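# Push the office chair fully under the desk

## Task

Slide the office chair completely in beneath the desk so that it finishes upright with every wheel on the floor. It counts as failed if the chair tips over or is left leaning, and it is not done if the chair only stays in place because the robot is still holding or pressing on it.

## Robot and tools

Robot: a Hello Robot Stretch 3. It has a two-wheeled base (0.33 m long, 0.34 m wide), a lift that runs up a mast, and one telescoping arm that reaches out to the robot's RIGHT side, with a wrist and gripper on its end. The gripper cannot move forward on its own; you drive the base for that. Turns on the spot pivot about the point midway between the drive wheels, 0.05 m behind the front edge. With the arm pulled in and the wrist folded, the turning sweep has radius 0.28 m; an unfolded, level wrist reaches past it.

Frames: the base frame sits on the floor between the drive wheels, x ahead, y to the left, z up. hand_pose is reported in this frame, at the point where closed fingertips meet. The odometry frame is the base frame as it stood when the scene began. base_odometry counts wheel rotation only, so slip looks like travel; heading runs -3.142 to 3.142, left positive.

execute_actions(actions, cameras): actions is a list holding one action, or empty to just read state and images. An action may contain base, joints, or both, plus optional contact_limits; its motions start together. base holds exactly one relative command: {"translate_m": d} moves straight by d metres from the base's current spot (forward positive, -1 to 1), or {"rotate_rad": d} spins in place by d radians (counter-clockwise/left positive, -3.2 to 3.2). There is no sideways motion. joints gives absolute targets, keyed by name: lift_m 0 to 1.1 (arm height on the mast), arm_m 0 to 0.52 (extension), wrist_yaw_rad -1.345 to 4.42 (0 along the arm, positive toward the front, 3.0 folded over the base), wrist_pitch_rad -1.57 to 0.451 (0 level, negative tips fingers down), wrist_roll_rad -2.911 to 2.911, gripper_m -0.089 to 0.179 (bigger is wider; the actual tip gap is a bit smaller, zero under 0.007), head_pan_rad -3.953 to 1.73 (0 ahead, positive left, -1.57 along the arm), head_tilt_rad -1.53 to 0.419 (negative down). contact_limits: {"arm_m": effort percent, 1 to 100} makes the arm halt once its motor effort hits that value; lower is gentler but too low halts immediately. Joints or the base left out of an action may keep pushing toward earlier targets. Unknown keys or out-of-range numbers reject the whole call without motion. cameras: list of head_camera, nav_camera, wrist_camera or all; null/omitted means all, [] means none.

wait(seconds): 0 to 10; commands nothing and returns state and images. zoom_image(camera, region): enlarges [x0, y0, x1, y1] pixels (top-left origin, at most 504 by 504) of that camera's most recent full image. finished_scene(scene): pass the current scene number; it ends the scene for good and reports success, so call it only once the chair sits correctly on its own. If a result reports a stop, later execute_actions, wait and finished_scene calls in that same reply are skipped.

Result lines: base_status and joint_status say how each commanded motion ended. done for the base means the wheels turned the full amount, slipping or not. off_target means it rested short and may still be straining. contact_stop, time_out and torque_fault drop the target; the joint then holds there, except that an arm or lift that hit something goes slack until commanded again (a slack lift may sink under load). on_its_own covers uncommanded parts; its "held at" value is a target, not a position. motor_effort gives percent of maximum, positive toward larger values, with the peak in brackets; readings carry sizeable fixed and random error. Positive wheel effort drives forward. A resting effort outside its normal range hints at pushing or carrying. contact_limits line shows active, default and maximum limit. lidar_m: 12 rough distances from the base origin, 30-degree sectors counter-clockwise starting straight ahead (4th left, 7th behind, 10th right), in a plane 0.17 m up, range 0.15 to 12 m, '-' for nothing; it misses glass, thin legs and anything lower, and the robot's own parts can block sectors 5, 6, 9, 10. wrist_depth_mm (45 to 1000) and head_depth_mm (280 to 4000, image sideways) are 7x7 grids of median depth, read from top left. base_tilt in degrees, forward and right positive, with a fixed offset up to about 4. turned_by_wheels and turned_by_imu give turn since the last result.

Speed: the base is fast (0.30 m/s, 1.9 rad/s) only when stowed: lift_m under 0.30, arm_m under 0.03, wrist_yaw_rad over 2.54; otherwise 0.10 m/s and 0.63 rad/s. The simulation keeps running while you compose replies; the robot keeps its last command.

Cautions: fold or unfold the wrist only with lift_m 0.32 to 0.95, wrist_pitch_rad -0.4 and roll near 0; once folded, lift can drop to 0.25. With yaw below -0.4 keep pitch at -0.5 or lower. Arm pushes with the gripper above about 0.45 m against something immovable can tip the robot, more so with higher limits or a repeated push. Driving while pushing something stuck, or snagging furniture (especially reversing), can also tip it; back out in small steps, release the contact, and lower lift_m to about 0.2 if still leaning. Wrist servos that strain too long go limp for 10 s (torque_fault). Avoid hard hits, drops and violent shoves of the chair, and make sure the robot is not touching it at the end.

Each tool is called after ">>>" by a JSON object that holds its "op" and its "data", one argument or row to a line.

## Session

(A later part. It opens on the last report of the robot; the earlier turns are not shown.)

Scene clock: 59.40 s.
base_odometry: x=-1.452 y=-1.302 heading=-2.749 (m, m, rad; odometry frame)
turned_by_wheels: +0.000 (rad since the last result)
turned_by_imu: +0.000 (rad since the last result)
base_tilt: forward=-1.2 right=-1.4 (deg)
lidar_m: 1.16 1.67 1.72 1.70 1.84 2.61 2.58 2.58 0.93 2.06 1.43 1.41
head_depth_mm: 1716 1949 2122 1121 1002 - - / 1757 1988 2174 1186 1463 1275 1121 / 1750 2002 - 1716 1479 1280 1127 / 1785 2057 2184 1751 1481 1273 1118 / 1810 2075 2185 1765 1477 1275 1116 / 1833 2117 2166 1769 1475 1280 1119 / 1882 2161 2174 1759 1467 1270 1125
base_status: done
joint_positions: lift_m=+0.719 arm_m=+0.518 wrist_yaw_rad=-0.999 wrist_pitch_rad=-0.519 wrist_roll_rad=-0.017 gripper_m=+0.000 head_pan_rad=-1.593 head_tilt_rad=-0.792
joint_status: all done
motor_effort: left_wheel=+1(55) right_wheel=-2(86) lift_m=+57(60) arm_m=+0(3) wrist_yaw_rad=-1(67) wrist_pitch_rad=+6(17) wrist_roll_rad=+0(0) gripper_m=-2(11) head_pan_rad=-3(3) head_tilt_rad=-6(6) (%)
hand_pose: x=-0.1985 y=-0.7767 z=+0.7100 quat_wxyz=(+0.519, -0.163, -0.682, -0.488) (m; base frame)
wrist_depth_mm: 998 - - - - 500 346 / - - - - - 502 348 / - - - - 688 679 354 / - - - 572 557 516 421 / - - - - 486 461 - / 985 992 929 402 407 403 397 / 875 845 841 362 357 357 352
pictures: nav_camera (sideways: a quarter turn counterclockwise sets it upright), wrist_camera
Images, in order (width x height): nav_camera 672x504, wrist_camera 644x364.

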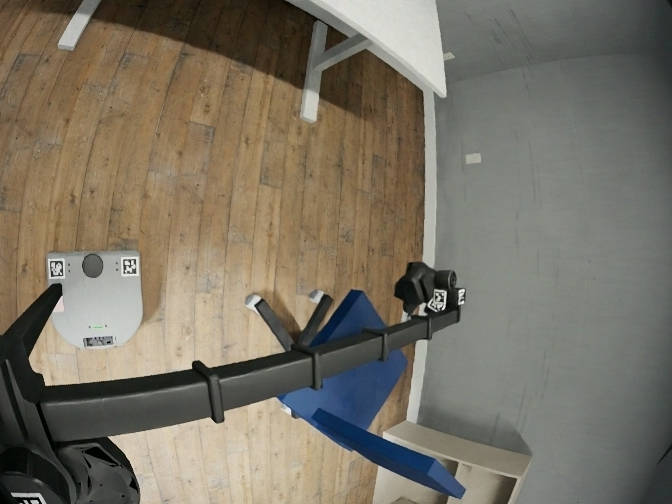

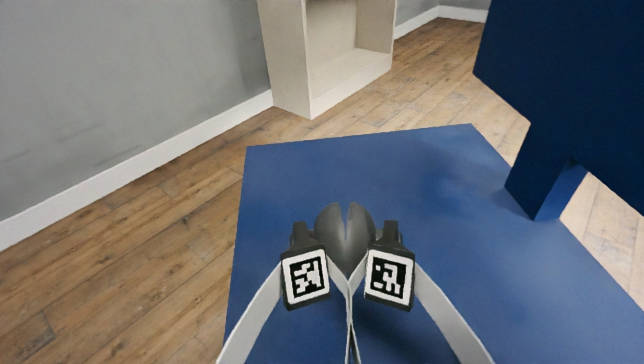

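>>> {"op": "execute_actions", "data": {
  "actions": [
    {"joints":{"wrist_yaw_rad":0.0,"lift_m":0.9,"wrist_pitch_rad":-0.4}}
  ],
  "cameras": []
}}

>>> {"op": "execute_actions", "data": {
  "actions": [
    {"joints":{"arm_m":0}}
  ],
  "cameras": []
}}

>>> {"op": "execute_actions", "data": {
  "actions": [
    {"joints":{"wrist_yaw_rad":3.0}}
  ],
  "cameras": []
}}

>>> {"op": "execute_actions", "data": {
  "actions": [
    {"joints":{"lift_m":0.27}}
  ],
  "cameras": []
}}

>>> {"op": "execute_actions", "data": {
  "actions": [
    {"base":{"translate_m":-1.0}}
  ],
  "cameras": []
}}

>>> {"op": "execute_actions", "data": {
  "actions": [
    {"base":{"translate_m":-0.3}}
  ],
  "cameras": []
}}

>>> {"op": "execute_actions", "data": {
  "actions": [
    {"base":{"rotate_rad":-1.29}}
  ],
  "cameras": []
}}

>>> {"op": "execute_actions", "data": {
  "actions": [
    {"base":{"translate_m":1.0}}
  ],
  "cameras": []
}}

>>> {"op": "execute_actions", "data": {
  "actions": [
    {"base":{"translate_m":0.13}}
  ],
  "cameras": []
}}

>>> {"op": "execute_actions", "data": {
  "actions": [
    {"base":{"rotate_rad":1.79},"joints":{"head_pan_rad":0,"head_tilt_rad":-0.8}}
  ],
  "cameras": ["nav_camera"]
}}

Scene clock: 62.57 s.
base_odometry: x=-1.452 y=-1.302 heading=-2.749 (m, m, rad; odometry frame)
turned_by_wheels: +0.000 (rad since the last result)
turned_by_imu: +0.000 (rad since the last result)
base_tilt: forward=-1.3 right=-1.2 (deg)
lidar_m: 1.16 1.67 1.72 1.69 1.84 2.62 2.58 2.58 0.93 2.05 1.43 1.41
head_depth_mm: 1716 1883 - 1088 1300 1278 1124 / 1684 2076 2160 1122 1448 1279 1125 / 1705 2091 2160 1709 1484 1275 1120 / 1772 2040 2150 1768 1480 1272 1116 / 1821 2082 2164 1761 1469 1276 1117 / 1854 2105 2170 1769 1471 1276 1120 / 1886 2169 2183 1755 1475 1275 1122
base_status: not commanded
joint_positions: lift_m=+0.899 arm_m=+0.518 wrist_yaw_rad=-0.002 wrist_pitch_rad=-0.420 wrist_roll_rad=-0.017 gripper_m=+0.000 head_pan_rad=-1.593 head_tilt_rad=-0.792
joint_status: all done
motor_effort: left_wheel=+1(1) right_wheel=-1(1) lift_m=+60(61) arm_m=+0(0) wrist_yaw_rad=+1(2) wrist_pitch_rad=+6(6) wrist_roll_rad=+0(0) gripper_m=-3(3) head_pan_rad=-3(3) head_tilt_rad=-5(6) (%)
hand_pose: x=-0.0219 y=-0.8870 z=+0.9115 quat_wxyz=(+0.698, +0.148, -0.685, -0.147) (m; base frame)
wrist_depth_mm: - - - - - - - / - - - - - - - / - - - - - - - / - - - - - - - / - - - - - - - / - - - - - - - / - - - - - - 560
pictures: none
No camera images: the call's "cameras" was empty. Leave "cameras" out to get every camera's image.

Scene clock: 67.53 s.
base_odometry: x=-1.452 y=-1.302 heading=-2.749 (m, m, rad; odometry frame)
turned_by_wheels: +0.000 (rad since the last result)
turned_by_imu: +0.000 (rad since the last result)
base_tilt: forward=-1.1 right=-1.3 (deg)
lidar_m: 1.16 1.67 1.72 1.69 1.84 2.61 2.58 2.58 0.93 2.05 1.42 1.41
head_depth_mm: 1723 1937 2110 1119 - - - / 1745 1997 2168 1120 - - 1084 / 1764 2011 2200 1876 - - 1081 / 1795 2058 2173 1797 1511 1268 1113 / 1805 2074 2191 1765 1473 1272 1122 / 1845 2074 2174 1763 1467 1266 1121 / 1852 2146 2185 1762 1466 1270 1121
base_status: not commanded
joint_positions: lift_m=+0.899 arm_m=+0.000 wrist_yaw_rad=+0.000 wrist_pitch_rad=-0.420 wrist_roll_rad=-0.017 gripper_m=+0.000 head_pan_rad=-1.593 head_tilt_rad=-0.792
joint_status: all done
motor_effort: left_wheel=+1(1) right_wheel=-1(1) lift_m=+60(59) arm_m=-2(2) wrist_yaw_rad=+0(2) wrist_pitch_rad=+6(6) wrist_roll_rad=+0(0) gripper_m=-2(2) head_pan_rad=-3(3) head_tilt_rad=-5(6) (%)
hand_pose: x=-0.0216 y=-0.3695 z=+0.9115 quat_wxyz=(+0.698, +0.149, -0.685, -0.146) (m; base frame)
wrist_depth_mm: - - - - - - - / - - - - - - - / 859 - - - - - - / - - - - - 938 - / - - - - 810 782 777 / - - - - 718 655 635 / - - - - - 630 565
pictures: none
No camera images: the call's "cameras" was empty. Leave "cameras" out to get every camera's image.

Scene clock: 70.03 s.
base_odometry: x=-1.452 y=-1.302 heading=-2.749 (m, m, rad; odometry frame)
turned_by_wheels: +0.000 (rad since the last result)
turned_by_imu: +0.000 (rad since the last result)
base_tilt: forward=-1.1 right=-1.3 (deg)
lidar_m: 1.16 1.67 1.72 1.70 1.84 2.62 2.59 2.59 0.93 2.05 1.43 1.41
head_depth_mm: 1721 1947 2130 1125 - - 1119 / 1731 1968 2173 1130 - - 1124 / 1768 2001 2194 1720 1562 - - / 1776 2057 2173 1759 1560 - 1155 / 1808 2068 2210 1757 1553 1211 1124 / 1833 2115 2172 1758 1471 1274 1116 / 1875 2167 2190 1747 1477 1276 1121
base_status: not commanded
joint_positions: lift_m=+0.899 arm_m=+0.000 wrist_yaw_rad=+2.998 wrist_pitch_rad=-0.420 wrist_roll_rad=-0.017 gripper_m=+0.000 head_pan_rad=-1.593 head_tilt_rad=-0.792
joint_status: all done
motor_effort: left_wheel=+1(1) right_wheel=-2(2) lift_m=+60(60) arm_m=-2(2) wrist_yaw_rad=+2(1) wrist_pitch_rad=+6(6) wrist_roll_rad=+0(0) gripper_m=-2(3) head_pan_rad=-3(3) head_tilt_rad=-7(6) (%)
hand_pose: x=+0.0108 y=+0.0766 z=+0.9115 quat_wxyz=(+0.196, +0.694, +0.099, +0.686) (m; base frame)
wrist_depth_mm: - - - - - - - / - - - - - - - / - - - - - - - / - - - - - - - / - - - - - - - / - - - - - - - / - - - - - - -
pictures: none
No camera images: the call's "cameras" was empty. Leave "cameras" out to get every camera's image.

Scene clock: 76.60 s.
base_odometry: x=-1.452 y=-1.302 heading=-2.749 (m, m, rad; odometry frame)
turned_by_wheels: +0.000 (rad since the last result)
turned_by_imu: +0.000 (rad since the last result)
base_tilt: forward=-1.0 right=-1.4 (deg)
lidar_m: 1.16 1.67 1.72 1.70 1.84 2.61 2.59 2.58 0.93 2.06 1.42 1.41
head_depth_mm: 1716 1952 2117 1123 1272 1280 1132 / 1755 1981 2141 1126 1449 1279 1122 / 1760 2022 2175 1720 1471 1281 1120 / 1792 2038 2195 1774 1475 1279 1134 / 1804 2069 2173 1766 1481 1269 1120 / 1858 2116 2176 1768 1480 1263 1116 / 1871 2155 2176 1755 1474 1270 1118
base_status: not commanded
joint_positions: lift_m=+0.271 arm_m=+0.000 wrist_yaw_rad=+2.999 wrist_pitch_rad=-0.419 wrist_roll_rad=-0.017 gripper_m=+0.000 head_pan_rad=-1.593 head_tilt_rad=-0.792
joint_status: all done
motor_effort: left_wheel=+1(2) right_wheel=-2(1) lift_m=+13(54) arm_m=-2(2) wrist_yaw_rad=+0(1) wrist_pitch_rad=+6(6) wrist_roll_rad=+0(0) gripper_m=-2(3) head_pan_rad=-3(3) head_tilt_rad=-6(6) (%)
hand_pose: x=+0.0107 y=+0.0767 z=+0.2832 quat_wxyz=(+0.196, +0.694, +0.099, +0.686) (m; base frame)
wrist_depth_mm: - - - - - - - / - - - - - - - / - 988 972 921 903 859 842 / 769 743 739 713 678 681 652 / 621 604 - - 582 551 549 / 510 514 - - 484 472 459 / 455 - - - 416 408 397
pictures: none
No camera images: the call's "cameras" was empty. Leave "cameras" out to get every camera's image.

Scene clock: 81.60 s.
base_odometry: x=-0.529 y=-0.919 heading=-2.749 (m, m, rad; odometry frame)
turned_by_wheels: +0.000 (rad since the last result)
turned_by_imu: -0.006 (rad since the last result)
base_tilt: forward=-1.0 right=-1.3 (deg)
lidar_m: 2.15 2.34 1.84 1.81 1.93 1.61 1.59 1.71 1.89 1.66 0.99 2.23
head_depth_mm: 1616 1832 1982 1772 1478 1268 1122 / 1622 1829 1976 1779 1489 1276 1121 / 1690 1912 2088 1769 1487 1283 1122 / 1703 1955 2122 1767 1487 1269 1123 / 1717 1991 2174 1761 1470 1267 1121 / 1751 1948 953 1116 1436 1276 1115 / 1762 756 841 965 1382 1236 1122
base_status: done
joint_positions: lift_m=+0.271 arm_m=+0.000 wrist_yaw_rad=+2.999 wrist_pitch_rad=-0.419 wrist_roll_rad=-0.017 gripper_m=+0.000 head_pan_rad=-1.593 head_tilt_rad=-0.792
joint_status: not commanded
motor_effort: left_wheel=+2(7) right_wheel=-2(8) lift_m=+14(14) arm_m=-2(2) wrist_yaw_rad=+1(1) wrist_pitch_rad=+6(5) wrist_roll_rad=+0(0) gripper_m=-2(2) head_pan_rad=-3(3) head_tilt_rad=-5(5) (%)
hand_pose: x=+0.0105 y=+0.0767 z=+0.2832 quat_wxyz=(+0.195, +0.694, +0.100, +0.686) (m; base frame)
wrist_depth_mm: - - - - - - - / - - - - - - - / - - 939 908 887 853 834 / 788 730 731 705 693 671 658 / 611 609 586 - 584 559 544 / 499 522 - - 487 465 457 / 450 - - - 410 403 398
pictures: none
No camera images: the call's "cameras" was empty. Leave "cameras" out to get every camera's image.

Scene clock: 84.33 s.
base_odometry: x=-0.251 y=-0.804 heading=-2.749 (m, m, rad; odometry frame)
turned_by_wheels: +0.000 (rad since the last result)
turned_by_imu: -0.002 (rad since the last result)
base_tilt: forward=-1.0 right=-1.4 (deg)
lidar_m: 2.45 2.36 1.87 1.84 1.96 1.31 1.29 1.39 1.75 1.64 1.19 1.18
head_depth_mm: 1590 1781 1963 1765 1473 1278 1127 / 1603 1825 1981 1760 1473 1272 1124 / 1635 1849 2002 1770 1481 1279 1120 / 1637 1884 2054 1758 1480 1274 1129 / 1701 1950 2120 1761 1483 1265 1123 / 1705 1995 2192 1760 1476 1273 1124 / 1745 2020 2175 1747 1446 1268 1117
base_status: done
joint_positions: lift_m=+0.271 arm_m=+0.000 wrist_yaw_rad=+2.999 wrist_pitch_rad=-0.419 wrist_roll_rad=-0.017 gripper_m=+0.000 head_pan_rad=-1.593 head_tilt_rad=-0.792
joint_status: not commanded
motor_effort: left_wheel=+2(7) right_wheel=-3(9) lift_m=+14(13) arm_m=-2(2) wrist_yaw_rad=+0(1) wrist_pitch_rad=+5(5) wrist_roll_rad=+0(0) gripper_m=-2(2) head_pan_rad=-3(3) head_tilt_rad=-5(6) (%)
hand_pose: x=+0.0105 y=+0.0767 z=+0.2832 quat_wxyz=(+0.195, +0.694, +0.100, +0.686) (m; base frame)
wrist_depth_mm: - - - - - - - / - - - - - - - / - 992 972 898 888 883 822 / 768 744 746 715 683 666 654 / 617 602 591 - 582 565 544 / 509 512 - - 484 473 459 / 450 - - - 413 406 396
pictures: none
No camera images: the call's "cameras" was empty. Leave "cameras" out to get every camera's image.

Scene clock: 86.37 s.
base_odometry: x=-0.251 y=-0.804 heading=+2.245 (m, m, rad; odometry frame)
turned_by_wheels: -1.290 (rad since the last result)
turned_by_imu: -1.297 (rad since the last result)
base_tilt: forward=-1.1 right=-1.3 (deg)
lidar_m: 1.65 1.18 2.51 2.45 2.01 1.84 1.85 1.41 1.29 1.31 1.62 1.63
head_depth_mm: 1216 1216 1381 1636 1482 1277 1126 / 1216 1260 1458 1667 1471 1274 1122 / 1241 1324 1549 1713 1474 1274 1121 / 1289 1396 1638 1756 1478 1274 1128 / 1327 1467 1746 1750 1479 1276 1119 / 1386 1567 2051 1757 1469 1270 1123 / 2083 2453 2183 1754 1476 1277 1117
base_status: done
joint_positions: lift_m=+0.271 arm_m=+0.000 wrist_yaw_rad=+2.999 wrist_pitch_rad=-0.419 wrist_roll_rad=-0.017 gripper_m=+0.000 head_pan_rad=-1.593 head_tilt_rad=-0.792
joint_status: not commanded
motor_effort: left_wheel=+4(12) right_wheel=-5(9) lift_m=+14(14) arm_m=-2(2) wrist_yaw_rad=+1(0) wrist_pitch_rad=+6(5) wrist_roll_rad=+0(0) gripper_m=-2(2) head_pan_rad=-3(3) head_tilt_rad=-5(5) (%)
hand_pose: x=+0.0105 y=+0.0767 z=+0.2832 quat_wxyz=(+0.195, +0.694, +0.100, +0.686) (m; base frame)
wrist_depth_mm: - - - - - - - / - - - - - - - / - 986 948 932 884 850 798 / 768 735 741 724 690 676 658 / 606 596 587 - 579 544 540 / 516 516 - - 480 464 458 / 452 - - - 415 409 402
pictures: none
No camera images: the call's "cameras" was empty. Leave "cameras" out to get every camera's image.

Scene clock: 91.37 s.
base_odometry: x=-0.875 y=-0.023 heading=+2.245 (m, m, rad; odometry frame)
turned_by_wheels: +0.000 (rad since the last result)
turned_by_imu: +0.007 (rad since the last result)
base_tilt: forward=-1.1 right=-1.4 (deg)
lidar_m: 1.01 1.26 2.02 0.57 3.00 2.76 2.79 1.82 1.67 1.19 1.06 0.73
head_depth_mm: 1923 2123 1957 1778 1485 1278 1122 / 1967 2232 2183 1768 1484 1279 1120 / 2074 2354 2184 1762 1492 1276 1123 / 2079 2370 2189 1775 1480 1270 1131 / 1715 1942 2069 1771 1480 1277 1123 / 1447 1214 1388 1579 1448 1273 1121 / 1023 1196 1166 1535 1394 1276 1122
base_status: done
joint_positions: lift_m=+0.271 arm_m=+0.000 wrist_yaw_rad=+2.999 wrist_pitch_rad=-0.419 wrist_roll_rad=-0.017 gripper_m=+0.000 head_pan_rad=-1.593 head_tilt_rad=-0.792
joint_status: not commanded
motor_effort: left_wheel=+3(12) right_wheel=-4(8) lift_m=+14(13) arm_m=-2(2) wrist_yaw_rad=+0(0) wrist_pitch_rad=+6(5) wrist_roll_rad=+0(0) gripper_m=-2(2) head_pan_rad=-3(3) head_tilt_rad=-6(7) (%)
hand_pose: x=+0.0105 y=+0.0767 z=+0.2832 quat_wxyz=(+0.195, +0.694, +0.100, +0.686) (m; base frame)
wrist_depth_mm: - - - - - - - / - - - - - - - / - - 778 665 829 884 852 / 764 764 745 671 660 646 675 / 613 608 550 - 574 555 547 / 517 517 - - 472 461 466 / 446 - - - 413 407 400
pictures: none
No camera images: the call's "cameras" was empty. Leave "cameras" out to get every camera's image.

Scene clock: 93.43 s.
base_odometry: x=-0.957 y=+0.079 heading=+2.245 (m, m, rad; odometry frame)
turned_by_wheels: +0.000 (rad since the last result)
turned_by_imu: +0.001 (rad since the last result)
base_tilt: forward=-1.1 right=-1.4 (deg)
lidar_m: 0.89 1.11 2.25 0.57 2.49 2.88 2.92 1.87 1.72 1.16 0.92 0.63
head_depth_mm: 1940 2193 2195 1763 1481 1277 1122 / 2010 2317 2180 1757 1487 1276 1122 / 2122 2423 2213 1742 1472 1273 1124 / 1838 2125 2167 1767 1488 1273 1139 / 1468 1211 1400 1574 1484 1273 1120 / 1025 1189 1164 1578 1395 1265 1121 / 883 1164 1086 1396 1363 1219 1119
base_status: done
joint_positions: lift_m=+0.271 arm_m=+0.000 wrist_yaw_rad=+2.999 wrist_pitch_rad=-0.419 wrist_roll_rad=-0.017 gripper_m=+0.000 head_pan_rad=-1.593 head_tilt_rad=-0.792
joint_status: not commanded
motor_effort: left_wheel=+3(11) right_wheel=-4(8) lift_m=+13(14) arm_m=-2(2) wrist_yaw_rad=+1(0) wrist_pitch_rad=+6(5) wrist_roll_rad=+0(0) gripper_m=-2(3) head_pan_rad=-3(2) head_tilt_rad=-6(5) (%)
hand_pose: x=+0.0105 y=+0.0767 z=+0.2832 quat_wxyz=(+0.195, +0.694, +0.100, +0.686) (m; base frame)
wrist_depth_mm: - - - - - - - / - - 854 - - - - / - - 646 752 910 863 837 / 780 733 668 678 630 678 647 / 611 597 582 - 574 557 537 / 509 526 - - 493 470 464 / 447 - - - 410 404 399
pictures: none
No camera images: the call's "cameras" was empty. Leave "cameras" out to get every camera's image.

Scene clock: 95.77 s.
base_odometry: x=-0.957 y=+0.079 heading=-2.248 (m, m, rad; odometry frame)
turned_by_wheels: +1.790 (rad since the last result)
turned_by_imu: +1.800 (rad since the last result)
base_tilt: forward=-1.0 right=-1.5 (deg)
lidar_m: 0.57 2.95 2.88 2.25 1.75 1.72 1.13 0.63 0.89 0.94 1.36 1.99
head_depth_mm: 1817 2403 2173 1773 986 845 1122 / 1940 2542 2181 1118 942 840 1083 / 2072 2672 2175 1118 939 825 1124 / 2178 2616 2184 1780 939 826 1097 / 2863 2844 2185 1086 894 795 1108 / 3120 2587 534 441 564 1251 1119 / 2965 2811 2173 1756 1486 1277 1116
base_status: done
joint_positions: lift_m=+0.271 arm_m=+0.000 wrist_yaw_rad=+2.999 wrist_pitch_rad=-0.419 wrist_roll_rad=-0.017 gripper_m=+0.000 head_pan_rad=-0.007 head_tilt_rad=-0.792
joint_status: all done
motor_effort: left_wheel=-4(9) right_wheel=+5(13) lift_m=+14(13) arm_m=-2(3) wrist_yaw_rad=+1(0) wrist_pitch_rad=+5(5) wrist_roll_rad=+0(0) gripper_m=-2(3) head_pan_rad=+2(29) head_tilt_rad=-5(4) (%)
hand_pose: x=+0.0105 y=+0.0767 z=+0.2832 quat_wxyz=(+0.195, +0.694, +0.100, +0.686) (m; base frame)
wrist_depth_mm: - - - - - - - / - - - - - - - / - 992 935 900 888 858 832 / 778 755 738 719 696 660 669 / 626 591 590 - 580 558 535 / 514 515 - - 478 466 457 / 459 - - - 411 406 395
pictures: nav_camera (sideways: a quarter turn counterclockwise sets it upright)
Images, in order (width x height): nav_camera 672x504.

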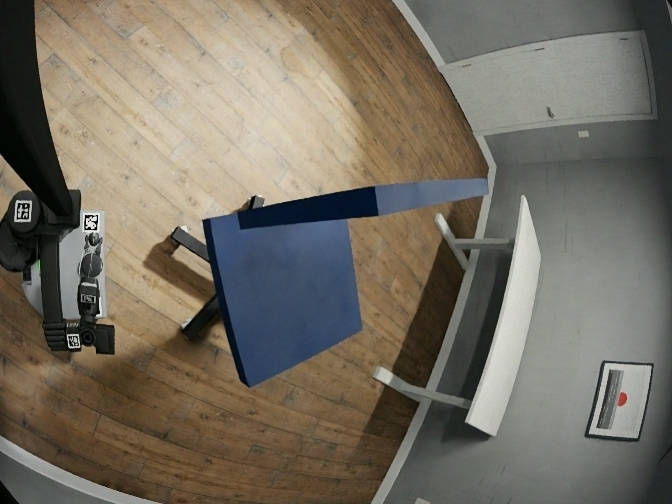

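>>> {"op": "execute_actions", "data": {
  "actions": [
    {"joints":{"lift_m":0.34}}
  ],
  "cameras": []
}}

>>> {"op": "execute_actions", "data": {
  "actions": [
    {"joints":{"wrist_yaw_rad":1.57,"arm_m":0.04}}
  ],
  "cameras": []
}}

>>> {"op": "execute_actions", "data": {
  "actions": [
    {"joints":{"wrist_pitch_rad":0}}
  ],
  "cameras": ["wrist_camera"]
}}

Scene clock: 97.43 s.
base_odometry: x=-0.957 y=+0.079 heading=-2.248 (m, m, rad; odometry frame)
turned_by_wheels: +0.000 (rad since the last result)
turned_by_imu: +0.000 (rad since the last result)
base_tilt: forward=-1.1 right=-1.4 (deg)
lidar_m: 0.57 2.95 2.88 2.25 1.75 1.72 1.13 0.63 0.88 0.94 1.37 1.99
head_depth_mm: 1824 2379 2153 1746 979 847 1115 / 1938 2536 2195 1120 939 843 1084 / 2068 2658 2188 1120 938 825 1121 / 2209 2627 2161 1769 937 821 1100 / 2877 2852 2161 1084 897 798 1104 / 3104 2573 533 441 562 1243 1119 / 2950 2808 2145 1758 1473 1277 1120
base_status: not commanded
joint_positions: lift_m=+0.339 arm_m=+0.000 wrist_yaw_rad=+2.999 wrist_pitch_rad=-0.419 wrist_roll_rad=-0.017 gripper_m=+0.000 head_pan_rad=-0.007 head_tilt_rad=-0.792
joint_status: all done
motor_effort: left_wheel=-4(4) right_wheel=+5(4) lift_m=+60(62) arm_m=-2(2) wrist_yaw_rad=-1(0) wrist_pitch_rad=+5(5) wrist_roll_rad=+0(1) gripper_m=-2(2) head_pan_rad=+2(2) head_tilt_rad=-6(5) (%)
hand_pose: x=+0.0105 y=+0.0768 z=+0.3517 quat_wxyz=(+0.195, +0.694, +0.099, +0.686) (m; base frame)
wrist_depth_mm: - - - - - - - / - - - - - - - / - - - - - - - / 902 887 876 839 810 781 760 / 735 695 686 - 682 636 650 / 599 591 579 543 555 539 538 / 507 510 - - 477 480 468
pictures: none
No camera images: the call's "cameras" was empty. Leave "cameras" out to get every camera's image.

Scene clock: 99.17 s.
base_odometry: x=-0.957 y=+0.079 heading=-2.248 (m, m, rad; odometry frame)
turned_by_wheels: +0.000 (rad since the last result)
turned_by_imu: +0.000 (rad since the last result)
base_tilt: forward=-1.1 right=-1.5 (deg)
lidar_m: 0.57 2.94 2.88 2.25 1.75 1.72 1.13 0.63 0.88 0.94 1.36 1.99
head_depth_mm: 1812 2411 2182 1774 987 844 1126 / 1955 2538 2176 1124 941 844 1087 / 2073 2678 2185 1115 937 828 1118 / 2212 2606 2184 1760 941 824 1105 / 2900 2832 2159 1088 896 796 1104 / 3113 2625 533 441 562 1250 1120 / 2947 2845 2134 1753 1481 1272 1117
base_status: not commanded
joint_positions: lift_m=+0.339 arm_m=+0.040 wrist_yaw_rad=+1.572 wrist_pitch_rad=-0.419 wrist_roll_rad=-0.017 gripper_m=+0.000 head_pan_rad=-0.007 head_tilt_rad=-0.792
joint_status: all done
motor_effort: left_wheel=-4(4) right_wheel=+4(4) lift_m=+60(60) arm_m=+2(2) wrist_yaw_rad=+0(2) wrist_pitch_rad=+6(6) wrist_roll_rad=+1(0) gripper_m=-2(2) head_pan_rad=+2(2) head_tilt_rad=-5(8) (%)
hand_pose: x=+0.2029 y=-0.1846 z=+0.3517 quat_wxyz=(+0.597, +0.590, -0.379, +0.390) (m; base frame)
wrist_depth_mm: 228 239 246 259 272 - - / - - - - - - - / - - - - - 992 - / 929 792 660 650 784 781 777 / 724 699 586 - 670 638 631 / 599 482 550 535 572 549 544 / 506 482 496 492 471 471 474
pictures: none
No camera images: the call's "cameras" was empty. Leave "cameras" out to get every camera's image.

Scene clock: 100.20 s.
base_odometry: x=-0.957 y=+0.079 heading=-2.248 (m, m, rad; odometry frame)
turned_by_wheels: +0.000 (rad since the last result)
turned_by_imu: +0.000 (rad since the last result)
base_tilt: forward=-1.1 right=-1.3 (deg)
lidar_m: 0.57 2.94 2.89 2.25 1.75 1.72 1.13 0.62 0.88 0.94 1.36 1.99
head_depth_mm: 1823 2388 2180 1762 983 848 1122 / 1939 2523 2159 1120 934 845 1084 / 2088 2679 2175 1122 937 827 1125 / 2181 2624 2170 1759 934 825 1098 / 2874 2819 2200 1091 894 800 1100 / 3102 2622 533 441 563 1251 1122 / 2938 2853 2177 1753 1483 1275 1120
base_status: not commanded
joint_positions: lift_m=+0.339 arm_m=+0.040 wrist_yaw_rad=+1.572 wrist_pitch_rad=-0.023 wrist_roll_rad=-0.017 gripper_m=+0.000 head_pan_rad=-0.007 head_tilt_rad=-0.792
joint_status: all done
motor_effort: left_wheel=-4(4) right_wheel=+4(4) lift_m=+60(60) arm_m=+2(3) wrist_yaw_rad=-1(1) wrist_pitch_rad=+6(7) wrist_roll_rad=+0(0) gripper_m=-3(2) head_pan_rad=+3(2) head_tilt_rad=-6(5) (%)
hand_pose: x=+0.2342 y=-0.1845 z=+0.4479 quat_wxyz=(+0.510, +0.502, -0.489, +0.499) (m; base frame)
wrist_depth_mm: 347 568 - - - - - / - 624 - - - - - / - 497 - 770 - - - / 269 272 287 294 311 - - / 270 284 535 - - - - / - - 990 853 973 974 914 / 787 715 633 622 696 740 730
pictures: wrist_camera
Images, in order (width x height): wrist_camera 644x364.

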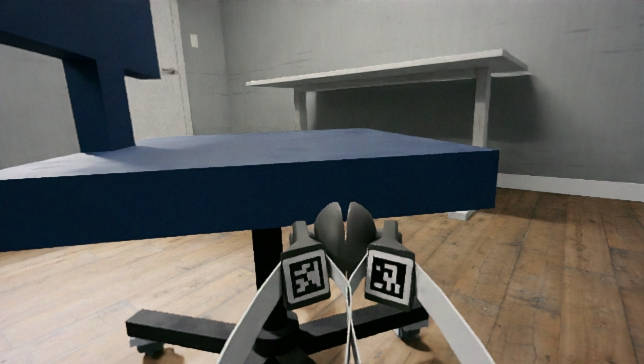

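Raise slightly, extend a bit, drive.

>>> {"op": "execute_actions", "data": {
  "actions": [
    {"joints":{"lift_m":0.37,"arm_m":0.1}}
  ],
  "cameras": []
}}

>>> {"op": "execute_actions", "data": {
  "actions": [
    {"base":{"translate_m":0.25}}
  ],
  "cameras": ["nav_camera"]
}}

Scene clock: 101.90 s.
base_odometry: x=-0.957 y=+0.079 heading=-2.248 (m, m, rad; odometry frame)
turned_by_wheels: +0.000 (rad since the last result)
turned_by_imu: +0.000 (rad since the last result)
base_tilt: forward=-1.1 right=-1.4 (deg)
lidar_m: 0.57 2.94 2.89 2.25 1.75 1.72 1.13 0.63 0.88 0.94 1.36 1.99
head_depth_mm: 1822 2409 2178 1770 982 846 1144 / 1956 2521 2179 1118 939 844 1091 / 2109 2647 2198 1120 935 824 1120 / 2197 2607 2170 1776 939 824 1100 / 2876 2851 2162 1086 895 800 1101 / 3119 2614 534 440 562 1245 1121 / 2947 2840 2168 1753 1482 1278 1124
base_status: not commanded
joint_positions: lift_m=+0.369 arm_m=+0.100 wrist_yaw_rad=+1.571 wrist_pitch_rad=-0.022 wrist_roll_rad=-0.017 gripper_m=+0.000 head_pan_rad=-0.007 head_tilt_rad=-0.792
joint_status: all done
motor_effort: left_wheel=-4(4) right_wheel=+5(4) lift_m=+60(60) arm_m=+3(4) wrist_yaw_rad=+0(1) wrist_pitch_rad=+6(7) wrist_roll_rad=+0(0) gripper_m=-2(2) head_pan_rad=+2(3) head_tilt_rad=-6(5) (%)
hand_pose: x=+0.2343 y=-0.2447 z=+0.4782 quat_wxyz=(+0.510, +0.501, -0.490, +0.499) (m; base frame)
wrist_depth_mm: 433 - - - - - - / 439 - - - - - - / 470 - - - - - - / 411 386 362 348 398 - - / 281 293 307 - - - - / - - 987 964 - - 956 / 835 700 633 655 762 802 773
pictures: none
No camera images: the call's "cameras" was empty. Leave "cameras" out to get every camera's image.

Scene clock: 105.57 s.
base_odometry: x=-1.113 y=-0.116 heading=-2.249 (m, m, rad; odometry frame)
turned_by_wheels: +0.000 (rad since the last result)
turned_by_imu: +0.001 (rad since the last result)
base_tilt: forward=-1.1 right=-1.3 (deg)
lidar_m: 0.33 2.80 2.74 2.52 1.96 1.92 1.31 0.84 1.02 1.09 1.58 1.77
head_depth_mm: 1827 2187 2200 1760 1469 810 724 / 1812 2366 2189 1758 1441 813 712 / 1816 2521 2176 1755 942 806 709 / 1940 2512 2184 1763 937 808 712 / 2540 2805 2171 1770 1475 808 736 / 2864 2817 2170 1762 1479 301 - / 2819 2809 2177 1746 349 314 1118
base_status: done
joint_positions: lift_m=+0.369 arm_m=+0.100 wrist_yaw_rad=+1.550 wrist_pitch_rad=+0.015 wrist_roll_rad=-0.019 gripper_m=+0.000 head_pan_rad=-0.007 head_tilt_rad=-0.792
joint_status: not commanded
on_its_own: wrist_yaw_rad is at rest, and its effort (+14) is outside its rest range (-12 to +12)
motor_effort: left_wheel=-6(14) right_wheel=+8(36) lift_m=+55(60) arm_m=-2(2) wrist_yaw_rad=+14(53) wrist_pitch_rad=-4(8) wrist_roll_rad=+1(0) gripper_m=-4(9) head_pan_rad=+2(2) head_tilt_rad=-5(6) (%)
hand_pose: x=+0.2352 y=-0.2507 z=+0.4879 quat_wxyz=(+0.507, +0.486, -0.504, +0.503) (m; base frame)
wrist_depth_mm: - - - - - - - / - - - - - - - / - - - - - - - / - 496 472 - - - - / 258 249 241 275 239 225 - / 170 165 163 - 167 205 - / 126 124 122 127 151 797 795
pictures: nav_camera (sideways: a quarter turn counterclockwise sets it upright)
Images, in order (width x height): nav_camera 672x504.

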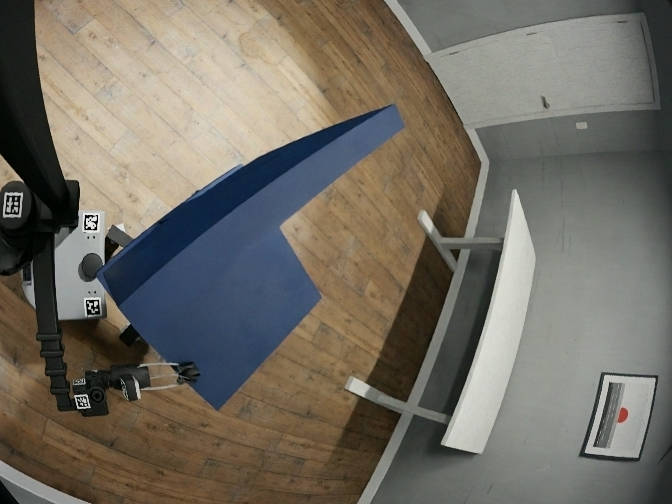

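>>> {"op": "execute_actions", "data": {
  "actions": [
    {"base":{"translate_m":0.35}}
  ],
  "cameras": ["nav_camera"]
}}

Scene clock: 110.47 s.
base_odometry: x=-1.333 y=-0.389 heading=-2.248 (m, m, rad; odometry frame)
turned_by_wheels: +0.000 (rad since the last result)
turned_by_imu: +0.003 (rad since the last result)
base_tilt: forward=-1.0 right=-1.2 (deg)
lidar_m: 0.28 2.58 2.55 2.70 2.25 2.21 1.57 1.17 1.22 1.30 1.89 0.27
head_depth_mm: 1668 1319 2086 1758 1478 814 724 / 1731 1382 2173 1770 1480 809 711 / 1815 1448 2197 1773 937 809 712 / 1815 1931 2101 1759 1478 807 712 / 2192 2579 2180 1767 1478 806 724 / 2496 2706 2172 1745 1475 795 - / 2555 2709 2152 1747 1439 301 1102
base_status: translate_m off_target (by the wheels' count: +0.3499 of +0.3500)
joint_positions: lift_m=+0.370 arm_m=+0.100 wrist_yaw_rad=+1.522 wrist_pitch_rad=+0.030 wrist_roll_rad=-0.018 gripper_m=+0.000 head_pan_rad=-0.007 head_tilt_rad=-0.792
joint_status: not commanded
on_its_own: wrist_yaw_rad is held at +1.528, not at your +1.570, by its stall guard, which is not easing now; left_wheel is at rest, and its effort (+27) is outside its rest range (-18 to +18)
motor_effort: left_wheel=+27(54) right_wheel=+9(40) lift_m=+44(55) arm_m=-2(2) wrist_yaw_rad=+2(18) wrist_pitch_rad=-8(8) wrist_roll_rad=+0(0) gripper_m=-3(4) head_pan_rad=+2(2) head_tilt_rad=-5(6) (%)
hand_pose: x=+0.2352 y=-0.2579 z=+0.4921 quat_wxyz=(+0.510, +0.475, -0.515, +0.499) (m; base frame)
wrist_depth_mm: - - - - - - - / - - - - - - - / - - - - - - - / - - - - - - - / 278 268 260 - 269 - - / 180 176 173 153 165 162 160 / 133 131 129 127 124 123 128
pictures: nav_camera (sideways: a quarter turn counterclockwise sets it upright)
Images, in order (width x height): nav_camera 672x504.

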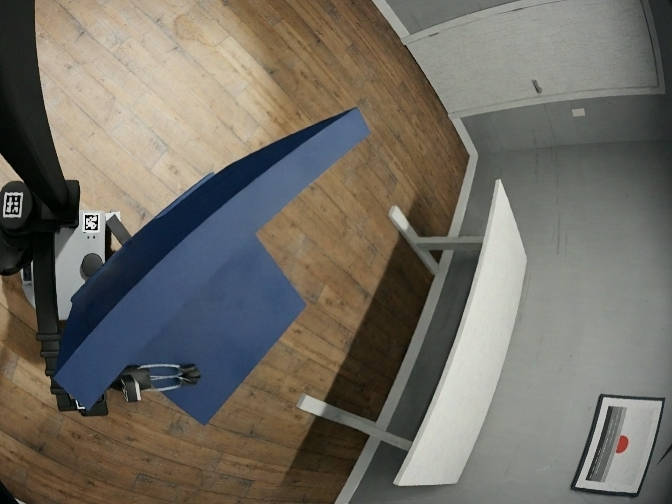

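>>> {"op": "execute_actions", "data": {
  "actions": [
    {"base":{"translate_m":0.35},"joints":{"lift_m":0.4}}
  ],
  "cameras": ["nav_camera"]
}}

Scene clock: 115.17 s.
base_odometry: x=-1.552 y=-0.661 heading=-2.248 (m, m, rad; odometry frame)
turned_by_wheels: +0.000 (rad since the last result)
turned_by_imu: +0.002 (rad since the last result)
base_tilt: forward=-1.2 right=-1.2 (deg)
lidar_m: 1.55 2.38 2.34 2.50 2.52 2.50 1.51 1.45 1.42 1.51 1.22 0.27
head_depth_mm: 1473 1259 1030 1760 1473 811 718 / 1534 1264 1974 1768 1448 809 711 / 1615 1264 2032 1748 1476 810 710 / 1749 1259 1967 1766 1487 807 711 / 1956 1376 2177 1757 1479 807 740 / 2135 2480 2175 1765 1480 301 - / 2291 2588 2170 1770 350 313 1120
base_status: translate_m off_target (by the wheels' count: +0.3498 of +0.3500)
joint_positions: lift_m=+0.400 arm_m=+0.100 wrist_yaw_rad=+1.507 wrist_pitch_rad=-0.022 wrist_roll_rad=-0.029 gripper_m=+0.000 head_pan_rad=-0.007 head_tilt_rad=-0.792
joint_status: all done
on_its_own: wrist_yaw_rad is held at +1.528, not at your +1.570, by its stall guard, which is not easing now; left_wheel is at rest, and its effort (+31) is outside its rest range (-18 to +18); right_wheel is at rest, and its effort (+23) is outside its rest range (-18 to +18); wrist_yaw_rad is at rest, and its effort (+14) is outside its rest range (-12 to +12)
motor_effort: left_wheel=+31(54) right_wheel=+23(34) lift_m=+50(62) arm_m=-2(3) wrist_yaw_rad=+14(16) wrist_pitch_rad=+6(8) wrist_roll_rad=+5(5) gripper_m=-2(2) head_pan_rad=+2(2) head_tilt_rad=-4(6) (%)
hand_pose: x=+0.2337 y=-0.2616 z=+0.5085 quat_wxyz=(+0.529, +0.483, -0.502, +0.485) (m; base frame)
wrist_depth_mm: - - - - - 657 518 / - - - - 972 - 797 / - - - - - - - / - - 502 - - - - / 298 291 288 - 300 - - / 206 203 202 182 194 192 191 / 157 154 153 153 151 150 149
pictures: nav_camera (sideways: a quarter turn counterclockwise sets it upright)
Images, in order (width x height): nav_camera 672x504.

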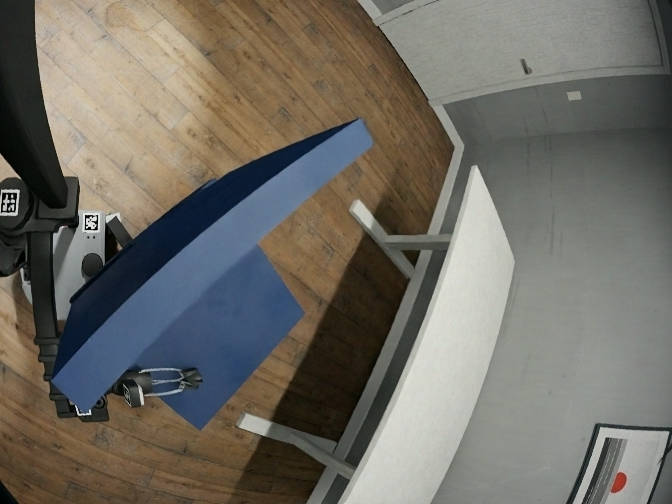

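>>> {"op": "execute_actions", "data": {
  "actions": [
    {"base":{"translate_m":0.2}}
  ],
  "cameras": []
}}

>>> {"op": "execute_actions", "data": {
  "actions": [
    {"base":{"translate_m":-0.45}}
  ],
  "cameras": ["nav_camera"]
}}

Scene clock: 118.50 s.
base_odometry: x=-1.677 y=-0.817 heading=-2.248 (m, m, rad; odometry frame)
turned_by_wheels: +0.000 (rad since the last result)
turned_by_imu: +0.001 (rad since the last result)
base_tilt: forward=-1.0 right=-1.5 (deg)
lidar_m: 1.34 2.26 2.21 2.38 2.70 2.66 1.70 1.57 1.53 1.63 1.09 0.28
head_depth_mm: 1316 1257 956 1672 1476 809 724 / 1399 1254 962 1764 961 809 712 / 1502 1259 1025 1766 1464 809 713 / 1607 1253 1068 1755 1474 808 722 / 1750 1249 2029 1750 1474 808 - / 1907 2054 2172 1759 1440 301 1103 / 2112 2445 2155 1710 357 1248 1122
base_status: done
joint_positions: lift_m=+0.400 arm_m=+0.100 wrist_yaw_rad=+1.519 wrist_pitch_rad=-0.022 wrist_roll_rad=-0.030 gripper_m=+0.000 head_pan_rad=-0.007 head_tilt_rad=-0.792
joint_status: not commanded
on_its_own: wrist_yaw_rad is held at +1.528, not at your +1.570, by its stall guard, which is not easing now
motor_effort: left_wheel=+7(46) right_wheel=+17(35) lift_m=+50(50) arm_m=-2(2) wrist_yaw_rad=+5(17) wrist_pitch_rad=+6(7) wrist_roll_rad=+5(6) gripper_m=-3(2) head_pan_rad=+2(2) head_tilt_rad=-5(5) (%)
hand_pose: x=+0.2339 y=-0.2587 z=+0.5085 quat_wxyz=(+0.526, +0.485, -0.499, +0.488) (m; base frame)
wrist_depth_mm: - - - 635 499 499 515 / - - - 960 926 - 941 / - - - - - - 979 / - - - - - - - / 298 290 285 - 301 - - / 205 203 202 181 194 193 190 / 157 154 154 153 150 150 148
pictures: none
No camera images: the call's "cameras" was empty. Leave "cameras" out to get every camera's image.

Scene clock: 124.13 s.
base_odometry: x=-1.395 y=-0.466 heading=-2.248 (m, m, rad; odometry frame)
turned_by_wheels: +0.000 (rad since the last result)
turned_by_imu: -0.002 (rad since the last result)
base_tilt: forward=-1.1 right=-1.2 (deg)
lidar_m: 0.72 2.51 2.49 2.64 2.33 2.29 1.64 1.26 1.28 1.36 1.89 1.40
head_depth_mm: 1610 1263 2019 1762 988 1273 1135 / 1696 1323 2087 1114 938 1247 1114 / 1771 1372 534 544 716 1206 1123 / 1892 1451 567 664 890 1238 1118 / 2132 1365 703 900 1434 1250 1124 / 2378 2565 2111 1768 1478 1267 1116 / 2493 2701 2159 1744 1471 1274 1120
base_status: done
joint_positions: lift_m=+0.400 arm_m=+0.100 wrist_yaw_rad=+1.526 wrist_pitch_rad=-0.022 wrist_roll_rad=-0.025 gripper_m=+0.000 head_pan_rad=-0.007 head_tilt_rad=-0.792
joint_status: not commanded
on_its_own: wrist_yaw_rad is held at +1.528, not at your +1.570, by its stall guard, which is not easing now
motor_effort: left_wheel=-1(7) right_wheel=+2(13) lift_m=+50(50) arm_m=-3(2) wrist_yaw_rad=+1(5) wrist_pitch_rad=+6(6) wrist_roll_rad=+3(5) gripper_m=-2(2) head_pan_rad=+2(2) head_tilt_rad=-5(7) (%)
hand_pose: x=+0.2340 y=-0.2568 z=+0.5086 quat_wxyz=(+0.523, +0.488, -0.499, +0.489) (m; base frame)
wrist_depth_mm: - 332 - - - - - / - 397 - - - - - / - - - - - - - / - 524 502 508 614 - - / - 422 396 - - - - / - - - - - - - / 877 871 781 745 762 821 824
pictures: nav_camera (sideways: a quarter turn counterclockwise sets it upright)
Images, in order (width x height): nav_camera 672x504.

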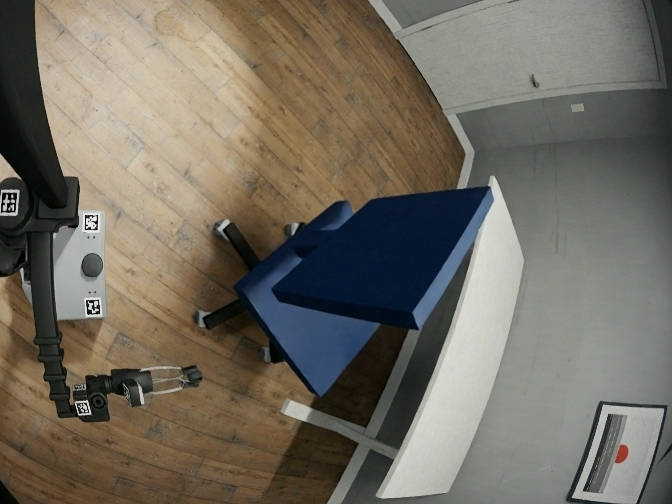

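>>> {"op": "execute_actions", "data": {
  "actions": [
    {"base":{"rotate_rad":0.78},"joints":{"arm_m":0,"wrist_pitch_rad":-0.4,"wrist_yaw_rad":3.0}}
  ],
  "cameras": []
}}

>>> {"op": "execute_actions", "data": {
  "actions": [
    {"base":{"translate_m":0.36},"joints":{"lift_m":0.27}}
  ],
  "cameras": []
}}

>>> {"op": "execute_actions", "data": {
  "actions": [
    {"base":{"rotate_rad":-1.41}}
  ],
  "cameras": ["nav_camera"]
}}

Scene clock: 126.63 s.
base_odometry: x=-1.395 y=-0.466 heading=-1.469 (m, m, rad; odometry frame)
turned_by_wheels: +0.780 (rad since the last result)
turned_by_imu: +0.785 (rad since the last result)
base_tilt: forward=-1.0 right=-1.4 (deg)
lidar_m: 2.49 2.49 2.53 2.29 1.87 1.27 1.28 1.29 1.55 1.40 0.72 1.79
head_depth_mm: 2250 2511 2177 1751 1483 1279 1126 / 2197 2511 2181 1755 1467 1281 1122 / 2167 2504 2194 1760 1477 1272 1122 / 2165 2473 2180 1766 1476 1274 1120 / 2123 2439 2188 1769 1475 1272 1122 / 2101 2393 2179 1756 1473 1275 1117 / 2084 2396 2155 1773 1486 1268 1115
base_status: done
joint_positions: lift_m=+0.400 arm_m=+0.000 wrist_yaw_rad=+2.998 wrist_pitch_rad=-0.414 wrist_roll_rad=-0.023 gripper_m=+0.000 head_pan_rad=-0.007 head_tilt_rad=-0.792
joint_status: all done
motor_effort: left_wheel=-4(8) right_wheel=+5(8) lift_m=+50(50) arm_m=-2(3) wrist_yaw_rad=+1(2) wrist_pitch_rad=+4(6) wrist_roll_rad=+3(3) gripper_m=-3(2) head_pan_rad=+2(3) head_tilt_rad=-5(6) (%)
hand_pose: x=+0.0108 y=+0.0774 z=+0.4133 quat_wxyz=(+0.194, +0.693, +0.098, +0.688) (m; base frame)
wrist_depth_mm: - - - - - - - / - - - - - - - / - - - - - - - / - 990 - 959 921 902 876 / 820 790 790 - 777 753 733 / 680 660 663 616 615 620 616 / 583 570 574 568 550 538 529
pictures: none
No camera images: the call's "cameras" was empty. Leave "cameras" out to get every camera's image.

Scene clock: 130.20 s.
base_odometry: x=-1.358 y=-0.825 heading=-1.469 (m, m, rad; odometry frame)
turned_by_wheels: +0.000 (rad since the last result)
turned_by_imu: +0.002 (rad since the last result)
base_tilt: forward=-1.1 right=-1.4 (deg)
lidar_m: 2.14 2.15 2.60 2.35 2.36 1.59 1.63 1.64 1.98 0.58 1.54 2.17
head_depth_mm: 1919 2199 2175 1776 1481 1274 1118 / 1877 2181 2177 1757 1491 1276 1122 / 1862 2135 2160 1759 1479 1272 1123 / 1843 2143 2178 1760 1470 1276 1116 / 1832 2095 2151 1761 1470 1279 1119 / 1807 2066 2163 1759 1480 1271 1116 / 1785 2041 2165 1765 1464 1273 1123
base_status: done
joint_positions: lift_m=+0.271 arm_m=+0.000 wrist_yaw_rad=+3.000 wrist_pitch_rad=-0.415 wrist_roll_rad=-0.023 gripper_m=+0.000 head_pan_rad=-0.007 head_tilt_rad=-0.792
joint_status: all done
motor_effort: left_wheel=-4(9) right_wheel=+5(11) lift_m=+14(46) arm_m=-2(3) wrist_yaw_rad=+0(0) wrist_pitch_rad=+4(4) wrist_roll_rad=+2(3) gripper_m=-2(3) head_pan_rad=+2(2) head_tilt_rad=-5(5) (%)
hand_pose: x=+0.0106 y=+0.0772 z=+0.2841 quat_wxyz=(+0.194, +0.692, +0.099, +0.688) (m; base frame)
wrist_depth_mm: - - - - - - - / - - - - - - - / - - 945 951 883 868 849 / 760 754 746 708 689 675 658 / 613 603 - - 578 558 544 / 514 519 - - 483 473 467 / 457 - - - 408 409 405
pictures: none
No camera images: the call's "cameras" was empty. Leave "cameras" out to get every camera's image.

Scene clock: 132.37 s.
base_odometry: x=-1.359 y=-0.825 heading=-2.879 (m, m, rad; odometry frame)
turned_by_wheels: -1.410 (rad since the last result)
turned_by_imu: -1.418 (rad since the last result)
base_tilt: forward=-1.1 right=-1.3 (deg)
lidar_m: 0.58 1.55 2.21 2.14 2.20 2.45 2.36 2.12 1.59 1.63 1.68 1.41
head_depth_mm: 1525 1258 1576 418 476 1284 1116 / 1531 1258 1992 426 480 645 1107 / 1523 1262 1996 441 519 684 1121 / 1508 1263 2006 455 565 807 1084 / 1528 1258 2013 477 617 866 1126 / 1523 1249 1979 516 679 1222 1119 / 1531 1250 1069 559 1383 1268 1122
base_status: done
joint_positions: lift_m=+0.271 arm_m=+0.000 wrist_yaw_rad=+3.000 wrist_pitch_rad=-0.415 wrist_roll_rad=-0.023 gripper_m=+0.000 head_pan_rad=-0.007 head_tilt_rad=-0.792
joint_status: not commanded
motor_effort: left_wheel=+4(12) right_wheel=-5(10) lift_m=+14(13) arm_m=-2(2) wrist_yaw_rad=+0(0) wrist_pitch_rad=+4(4) wrist_roll_rad=+2(3) gripper_m=-2(3) head_pan_rad=+2(2) head_tilt_rad=-5(4) (%)
hand_pose: x=+0.0106 y=+0.0772 z=+0.2841 quat_wxyz=(+0.194, +0.692, +0.099, +0.688) (m; base frame)
wrist_depth_mm: - - - - - - - / - - - - - - - / - 995 934 946 915 871 868 / 777 749 734 690 702 696 662 / 624 596 - - 581 555 555 / 506 525 - - 482 474 466 / 450 - - - 413 414 404
pictures: nav_camera (sideways: a quarter turn counterclockwise sets it upright)
Images, in order (width x height): nav_camera 672x504.

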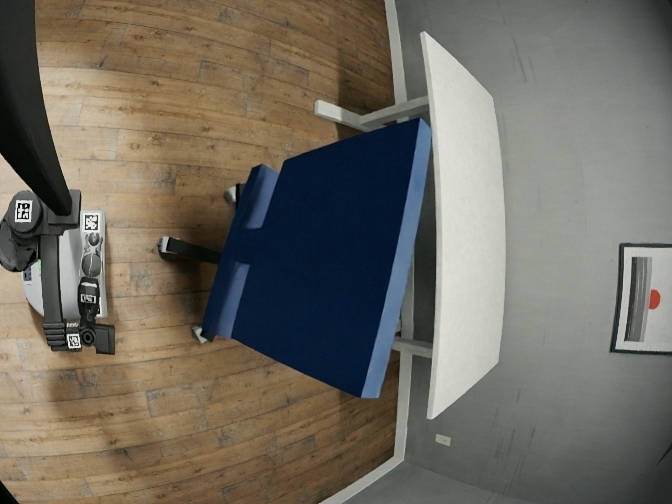

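>>> {"op": "execute_actions", "data": {
  "actions": [
    {"base":{"rotate_rad":0.08},"joints":{"lift_m":0.31}}
  ],
  "cameras": []
}}

>>> {"op": "execute_actions", "data": {
  "actions": [
    {"base":{"translate_m":0.65}}
  ],
  "cameras": ["nav_camera"]
}}

Scene clock: 133.67 s.
base_odometry: x=-1.359 y=-0.825 heading=-2.799 (m, m, rad; odometry frame)
turned_by_wheels: +0.080 (rad since the last result)
turned_by_imu: +0.081 (rad since the last result)
base_tilt: forward=-1.1 right=-1.4 (deg)
lidar_m: 0.58 1.54 2.16 2.14 2.26 2.40 2.35 2.12 1.58 1.63 1.72 1.41
head_depth_mm: 1491 1259 1941 418 445 1221 1104 / 1509 1261 1974 429 485 619 1097 / 1527 1252 1998 440 530 763 1117 / 1524 1259 2020 464 586 810 1085 / 1539 1258 2016 507 658 1198 1116 / 1560 1249 1086 558 745 1243 1116 / 1586 1254 531 670 1474 1263 1119
base_status: done
joint_positions: lift_m=+0.309 arm_m=+0.000 wrist_yaw_rad=+3.000 wrist_pitch_rad=-0.415 wrist_roll_rad=-0.023 gripper_m=+0.000 head_pan_rad=-0.007 head_tilt_rad=-0.792
joint_status: all done
motor_effort: left_wheel=-4(6) right_wheel=+4(5) lift_m=+60(65) arm_m=-2(2) wrist_yaw_rad=+1(0) wrist_pitch_rad=+4(4) wrist_roll_rad=+2(3) gripper_m=-2(2) head_pan_rad=+2(2) head_tilt_rad=-5(4) (%)
hand_pose: x=+0.0106 y=+0.0772 z=+0.3225 quat_wxyz=(+0.194, +0.692, +0.099, +0.688) (m; base frame)
wrist_depth_mm: - - - - - - - / - - - - - - - / - - - - 969 945 906 / 842 841 782 785 768 746 734 / 679 662 - - 633 616 596 / 561 549 545 - 522 514 512 / 476 485 - - 456 444 444
pictures: none
No camera images: the call's "cameras" was empty. Leave "cameras" out to get every camera's image.

Scene clock: 141.60 s.
base_odometry: x=-1.971 y=-1.043 heading=-2.800 (m, m, rad; odometry frame)
turned_by_wheels: -0.001 (rad since the last result)
turned_by_imu: -0.048 (rad since the last result)
base_tilt: forward=-1.1 right=-1.4 (deg)
lidar_m: 0.38 1.00 1.02 2.08 2.18 3.01 2.99 2.03 1.73 1.67 1.63 0.39
head_depth_mm: 957 1098 957 776 651 301 372 / 971 1106 958 771 650 301 358 / 972 1109 955 771 664 301 357 / 980 1110 953 774 663 301 349 / 985 1108 953 770 663 301 340 / 993 1113 955 771 662 1273 328 / 999 1127 952 770 680 1267 1090
base_status: translate_m off_target (by the wheels' count: +0.6498 of +0.6500)
joint_positions: lift_m=+0.309 arm_m=+0.000 wrist_yaw_rad=+3.000 wrist_pitch_rad=-0.416 wrist_roll_rad=-0.023 gripper_m=+0.000 head_pan_rad=-0.006 head_tilt_rad=-0.795
joint_status: not commanded
on_its_own: right_wheel is at rest, and its effort (+49) is outside its rest range (-18 to +18)
motor_effort: left_wheel=+4(49) right_wheel=+49(64) lift_m=+58(60) arm_m=-2(2) wrist_yaw_rad=+0(0) wrist_pitch_rad=+5(4) wrist_roll_rad=+2(2) gripper_m=-3(2) head_pan_rad=+2(2) head_tilt_rad=-3(5) (%)
hand_pose: x=+0.0105 y=+0.0772 z=+0.3225 quat_wxyz=(+0.194, +0.692, +0.099, +0.688) (m; base frame)
wrist_depth_mm: - - - - - - 140 / - - - - - - - / - - - - 987 913 861 / 842 806 811 792 772 746 734 / 653 666 - - 631 622 612 / 560 543 543 - 512 452 507 / 491 486 - - 453 405 343
pictures: nav_camera (sideways: a quarter turn counterclockwise sets it upright)
Images, in order (width x height): nav_camera 672x504.

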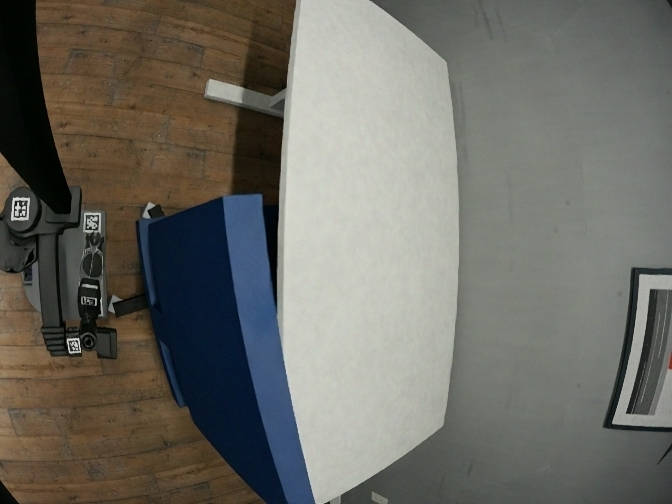

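>>> {"op": "execute_actions", "data": {
  "actions": [
    {"base":{"translate_m":-0.5},"joints":{"head_tilt_rad":-0.6}}
  ],
  "cameras": ["nav_camera"]
}}

Scene clock: 147.93 s.
base_odometry: x=-1.499 y=-0.875 heading=-2.800 (m, m, rad; odometry frame)
turned_by_wheels: +0.000 (rad since the last result)
turned_by_imu: -0.003 (rad since the last result)
base_tilt: forward=-1.1 right=-1.2 (deg)
lidar_m: 0.87 1.40 2.16 2.09 2.19 2.57 2.49 2.25 1.70 1.67 1.73 1.29
head_depth_mm: 1351 1489 1370 735 868 1316 1202 / 1355 1502 1367 726 851 1331 1199 / 1356 1503 1355 715 838 1235 1155 / 1371 1515 1361 705 824 1293 1203 / 1378 1530 1352 1009 1626 1346 1194 / 1386 1537 1346 1100 1697 1404 1203 / 1394 1561 1334 1924 1669 1401 1199
base_status: done
joint_positions: lift_m=+0.309 arm_m=+0.000 wrist_yaw_rad=+3.000 wrist_pitch_rad=-0.416 wrist_roll_rad=-0.023 gripper_m=+0.000 head_pan_rad=-0.006 head_tilt_rad=-0.606
joint_status: all done
motor_effort: left_wheel=+3(5) right_wheel=-3(43) lift_m=+59(59) arm_m=-2(2) wrist_yaw_rad=+0(0) wrist_pitch_rad=+5(5) wrist_roll_rad=+2(2) gripper_m=-2(2) head_pan_rad=+2(2) head_tilt_rad=+3(28) (%)
hand_pose: x=+0.0105 y=+0.0772 z=+0.3225 quat_wxyz=(+0.194, +0.692, +0.099, +0.688) (m; base frame)
wrist_depth_mm: - - - - - - - / - - - - - - - / - - - - - 952 884 / 845 849 800 791 764 754 724 / 676 666 - - 646 597 608 / 569 554 535 - 525 522 508 / 479 490 - - 457 449 440
pictures: nav_camera (sideways: a quarter turn counterclockwise sets it upright)
Images, in order (width x height): nav_camera 672x504.

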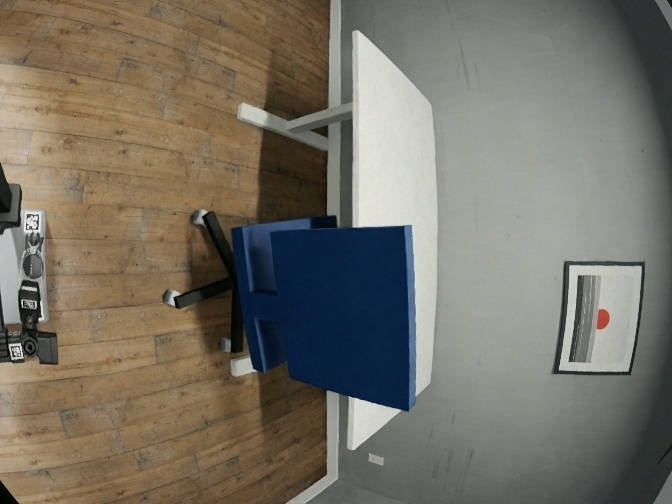

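>>> {"op": "execute_actions", "data": {
  "actions": [
    {"joints":{"lift_m":0.5,"wrist_yaw_rad":1.57,"arm_m":0.33}}
  ],
  "cameras": []
}}

>>> {"op": "execute_actions", "data": {
  "actions": [
    {"base":{"translate_m":0.42},"joints":{"wrist_pitch_rad":0,"head_tilt_rad":-0.9}}
  ],
  "cameras": ["nav_camera"]
}}

Scene clock: 151.77 s.
base_odometry: x=-1.499 y=-0.875 heading=-2.800 (m, m, rad; odometry frame)
turned_by_wheels: +0.000 (rad since the last result)
turned_by_imu: +0.000 (rad since the last result)
base_tilt: forward=-1.1 right=-1.3 (deg)
lidar_m: 0.87 1.40 2.16 2.10 2.18 2.58 2.49 2.25 1.70 1.67 1.73 1.29
head_depth_mm: 1341 1488 1368 736 864 1316 1204 / 1357 1499 1369 724 851 1326 1195 / 1353 1508 1361 714 835 1233 1149 / 1376 1514 1366 706 823 1294 1195 / 1371 1522 1349 1011 1610 1344 1199 / 1382 1534 1349 1100 1700 1409 1196 / 1395 1558 1330 1917 1674 1410 1193
base_status: not commanded
joint_positions: lift_m=+0.499 arm_m=+0.330 wrist_yaw_rad=+1.570 wrist_pitch_rad=-0.416 wrist_roll_rad=-0.023 gripper_m=+0.000 head_pan_rad=-0.006 head_tilt_rad=-0.606
joint_status: all done
motor_effort: left_wheel=+3(3) right_wheel=-3(3) lift_m=+60(62) arm_m=+2(4) wrist_yaw_rad=-1(0) wrist_pitch_rad=+5(5) wrist_roll_rad=+2(3) gripper_m=-3(2) head_pan_rad=+2(2) head_tilt_rad=+3(4) (%)
hand_pose: x=+0.2033 y=-0.4749 z=+0.5125 quat_wxyz=(+0.597, +0.588, -0.379, +0.393) (m; base frame)
wrist_depth_mm: - 540 - - - - - / 628 597 620 - - - - / - - - - - - - / - - - - - - - / 956 916 905 - 907 868 867 / 794 793 761 725 746 741 733 / 688 682 694 652 652 646 642
pictures: none
No camera images: the call's "cameras" was empty. Leave "cameras" out to get every camera's image.

Scene clock: 156.93 s.
base_odometry: x=-1.895 y=-1.016 heading=-2.799 (m, m, rad; odometry frame)
turned_by_wheels: +0.000 (rad since the last result)
turned_by_imu: +0.002 (rad since the last result)
base_tilt: forward=-1.1 right=-1.2 (deg)
lidar_m: 0.45 1.06 1.76 2.08 2.19 3.01 2.91 1.98 1.73 1.67 1.73 0.92
head_depth_mm: 1065 1033 836 708 383 606 1100 / 1072 1030 842 707 374 583 1098 / 1078 1031 841 707 365 563 1055 / 1088 1029 835 706 357 543 1081 / 1090 1030 841 707 349 524 1078 / 1100 1029 839 722 356 1210 1102 / 1105 1029 833 739 1396 1234 1095
base_status: done
joint_positions: lift_m=+0.499 arm_m=+0.330 wrist_yaw_rad=+1.570 wrist_pitch_rad=-0.023 wrist_roll_rad=-0.023 gripper_m=+0.000 head_pan_rad=-0.006 head_tilt_rad=-0.889
joint_status: all done
motor_effort: left_wheel=+2(6) right_wheel=-3(4) lift_m=+60(60) arm_m=+2(2) wrist_yaw_rad=+0(1) wrist_pitch_rad=+7(7) wrist_roll_rad=+2(3) gripper_m=-2(3) head_pan_rad=+2(2) head_tilt_rad=-8(35) (%)
hand_pose: x=+0.2342 y=-0.4749 z=+0.6079 quat_wxyz=(+0.512, +0.500, -0.488, +0.500) (m; base frame)
wrist_depth_mm: 176 - - - - - - / 183 352 458 342 368 - - / 187 228 - - - - - / 194 226 - - - - - / 200 490 613 - - - - / 409 404 422 - - - - / 310 305 333 968 979 978 954
pictures: nav_camera (sideways: a quarter turn counterclockwise sets it upright)
Images, in order (width x height): nav_camera 672x504.

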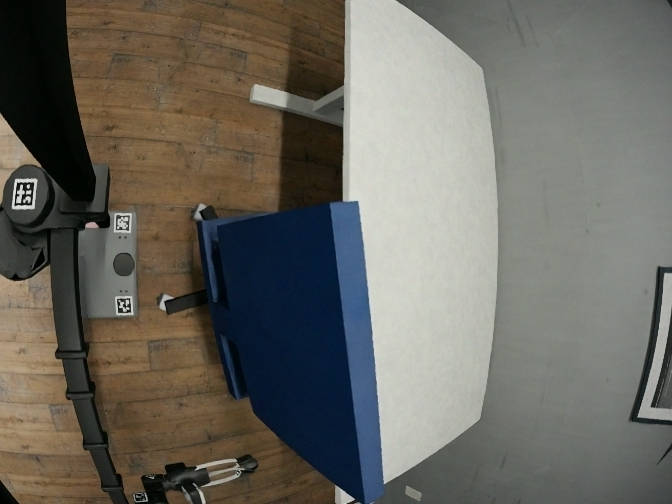

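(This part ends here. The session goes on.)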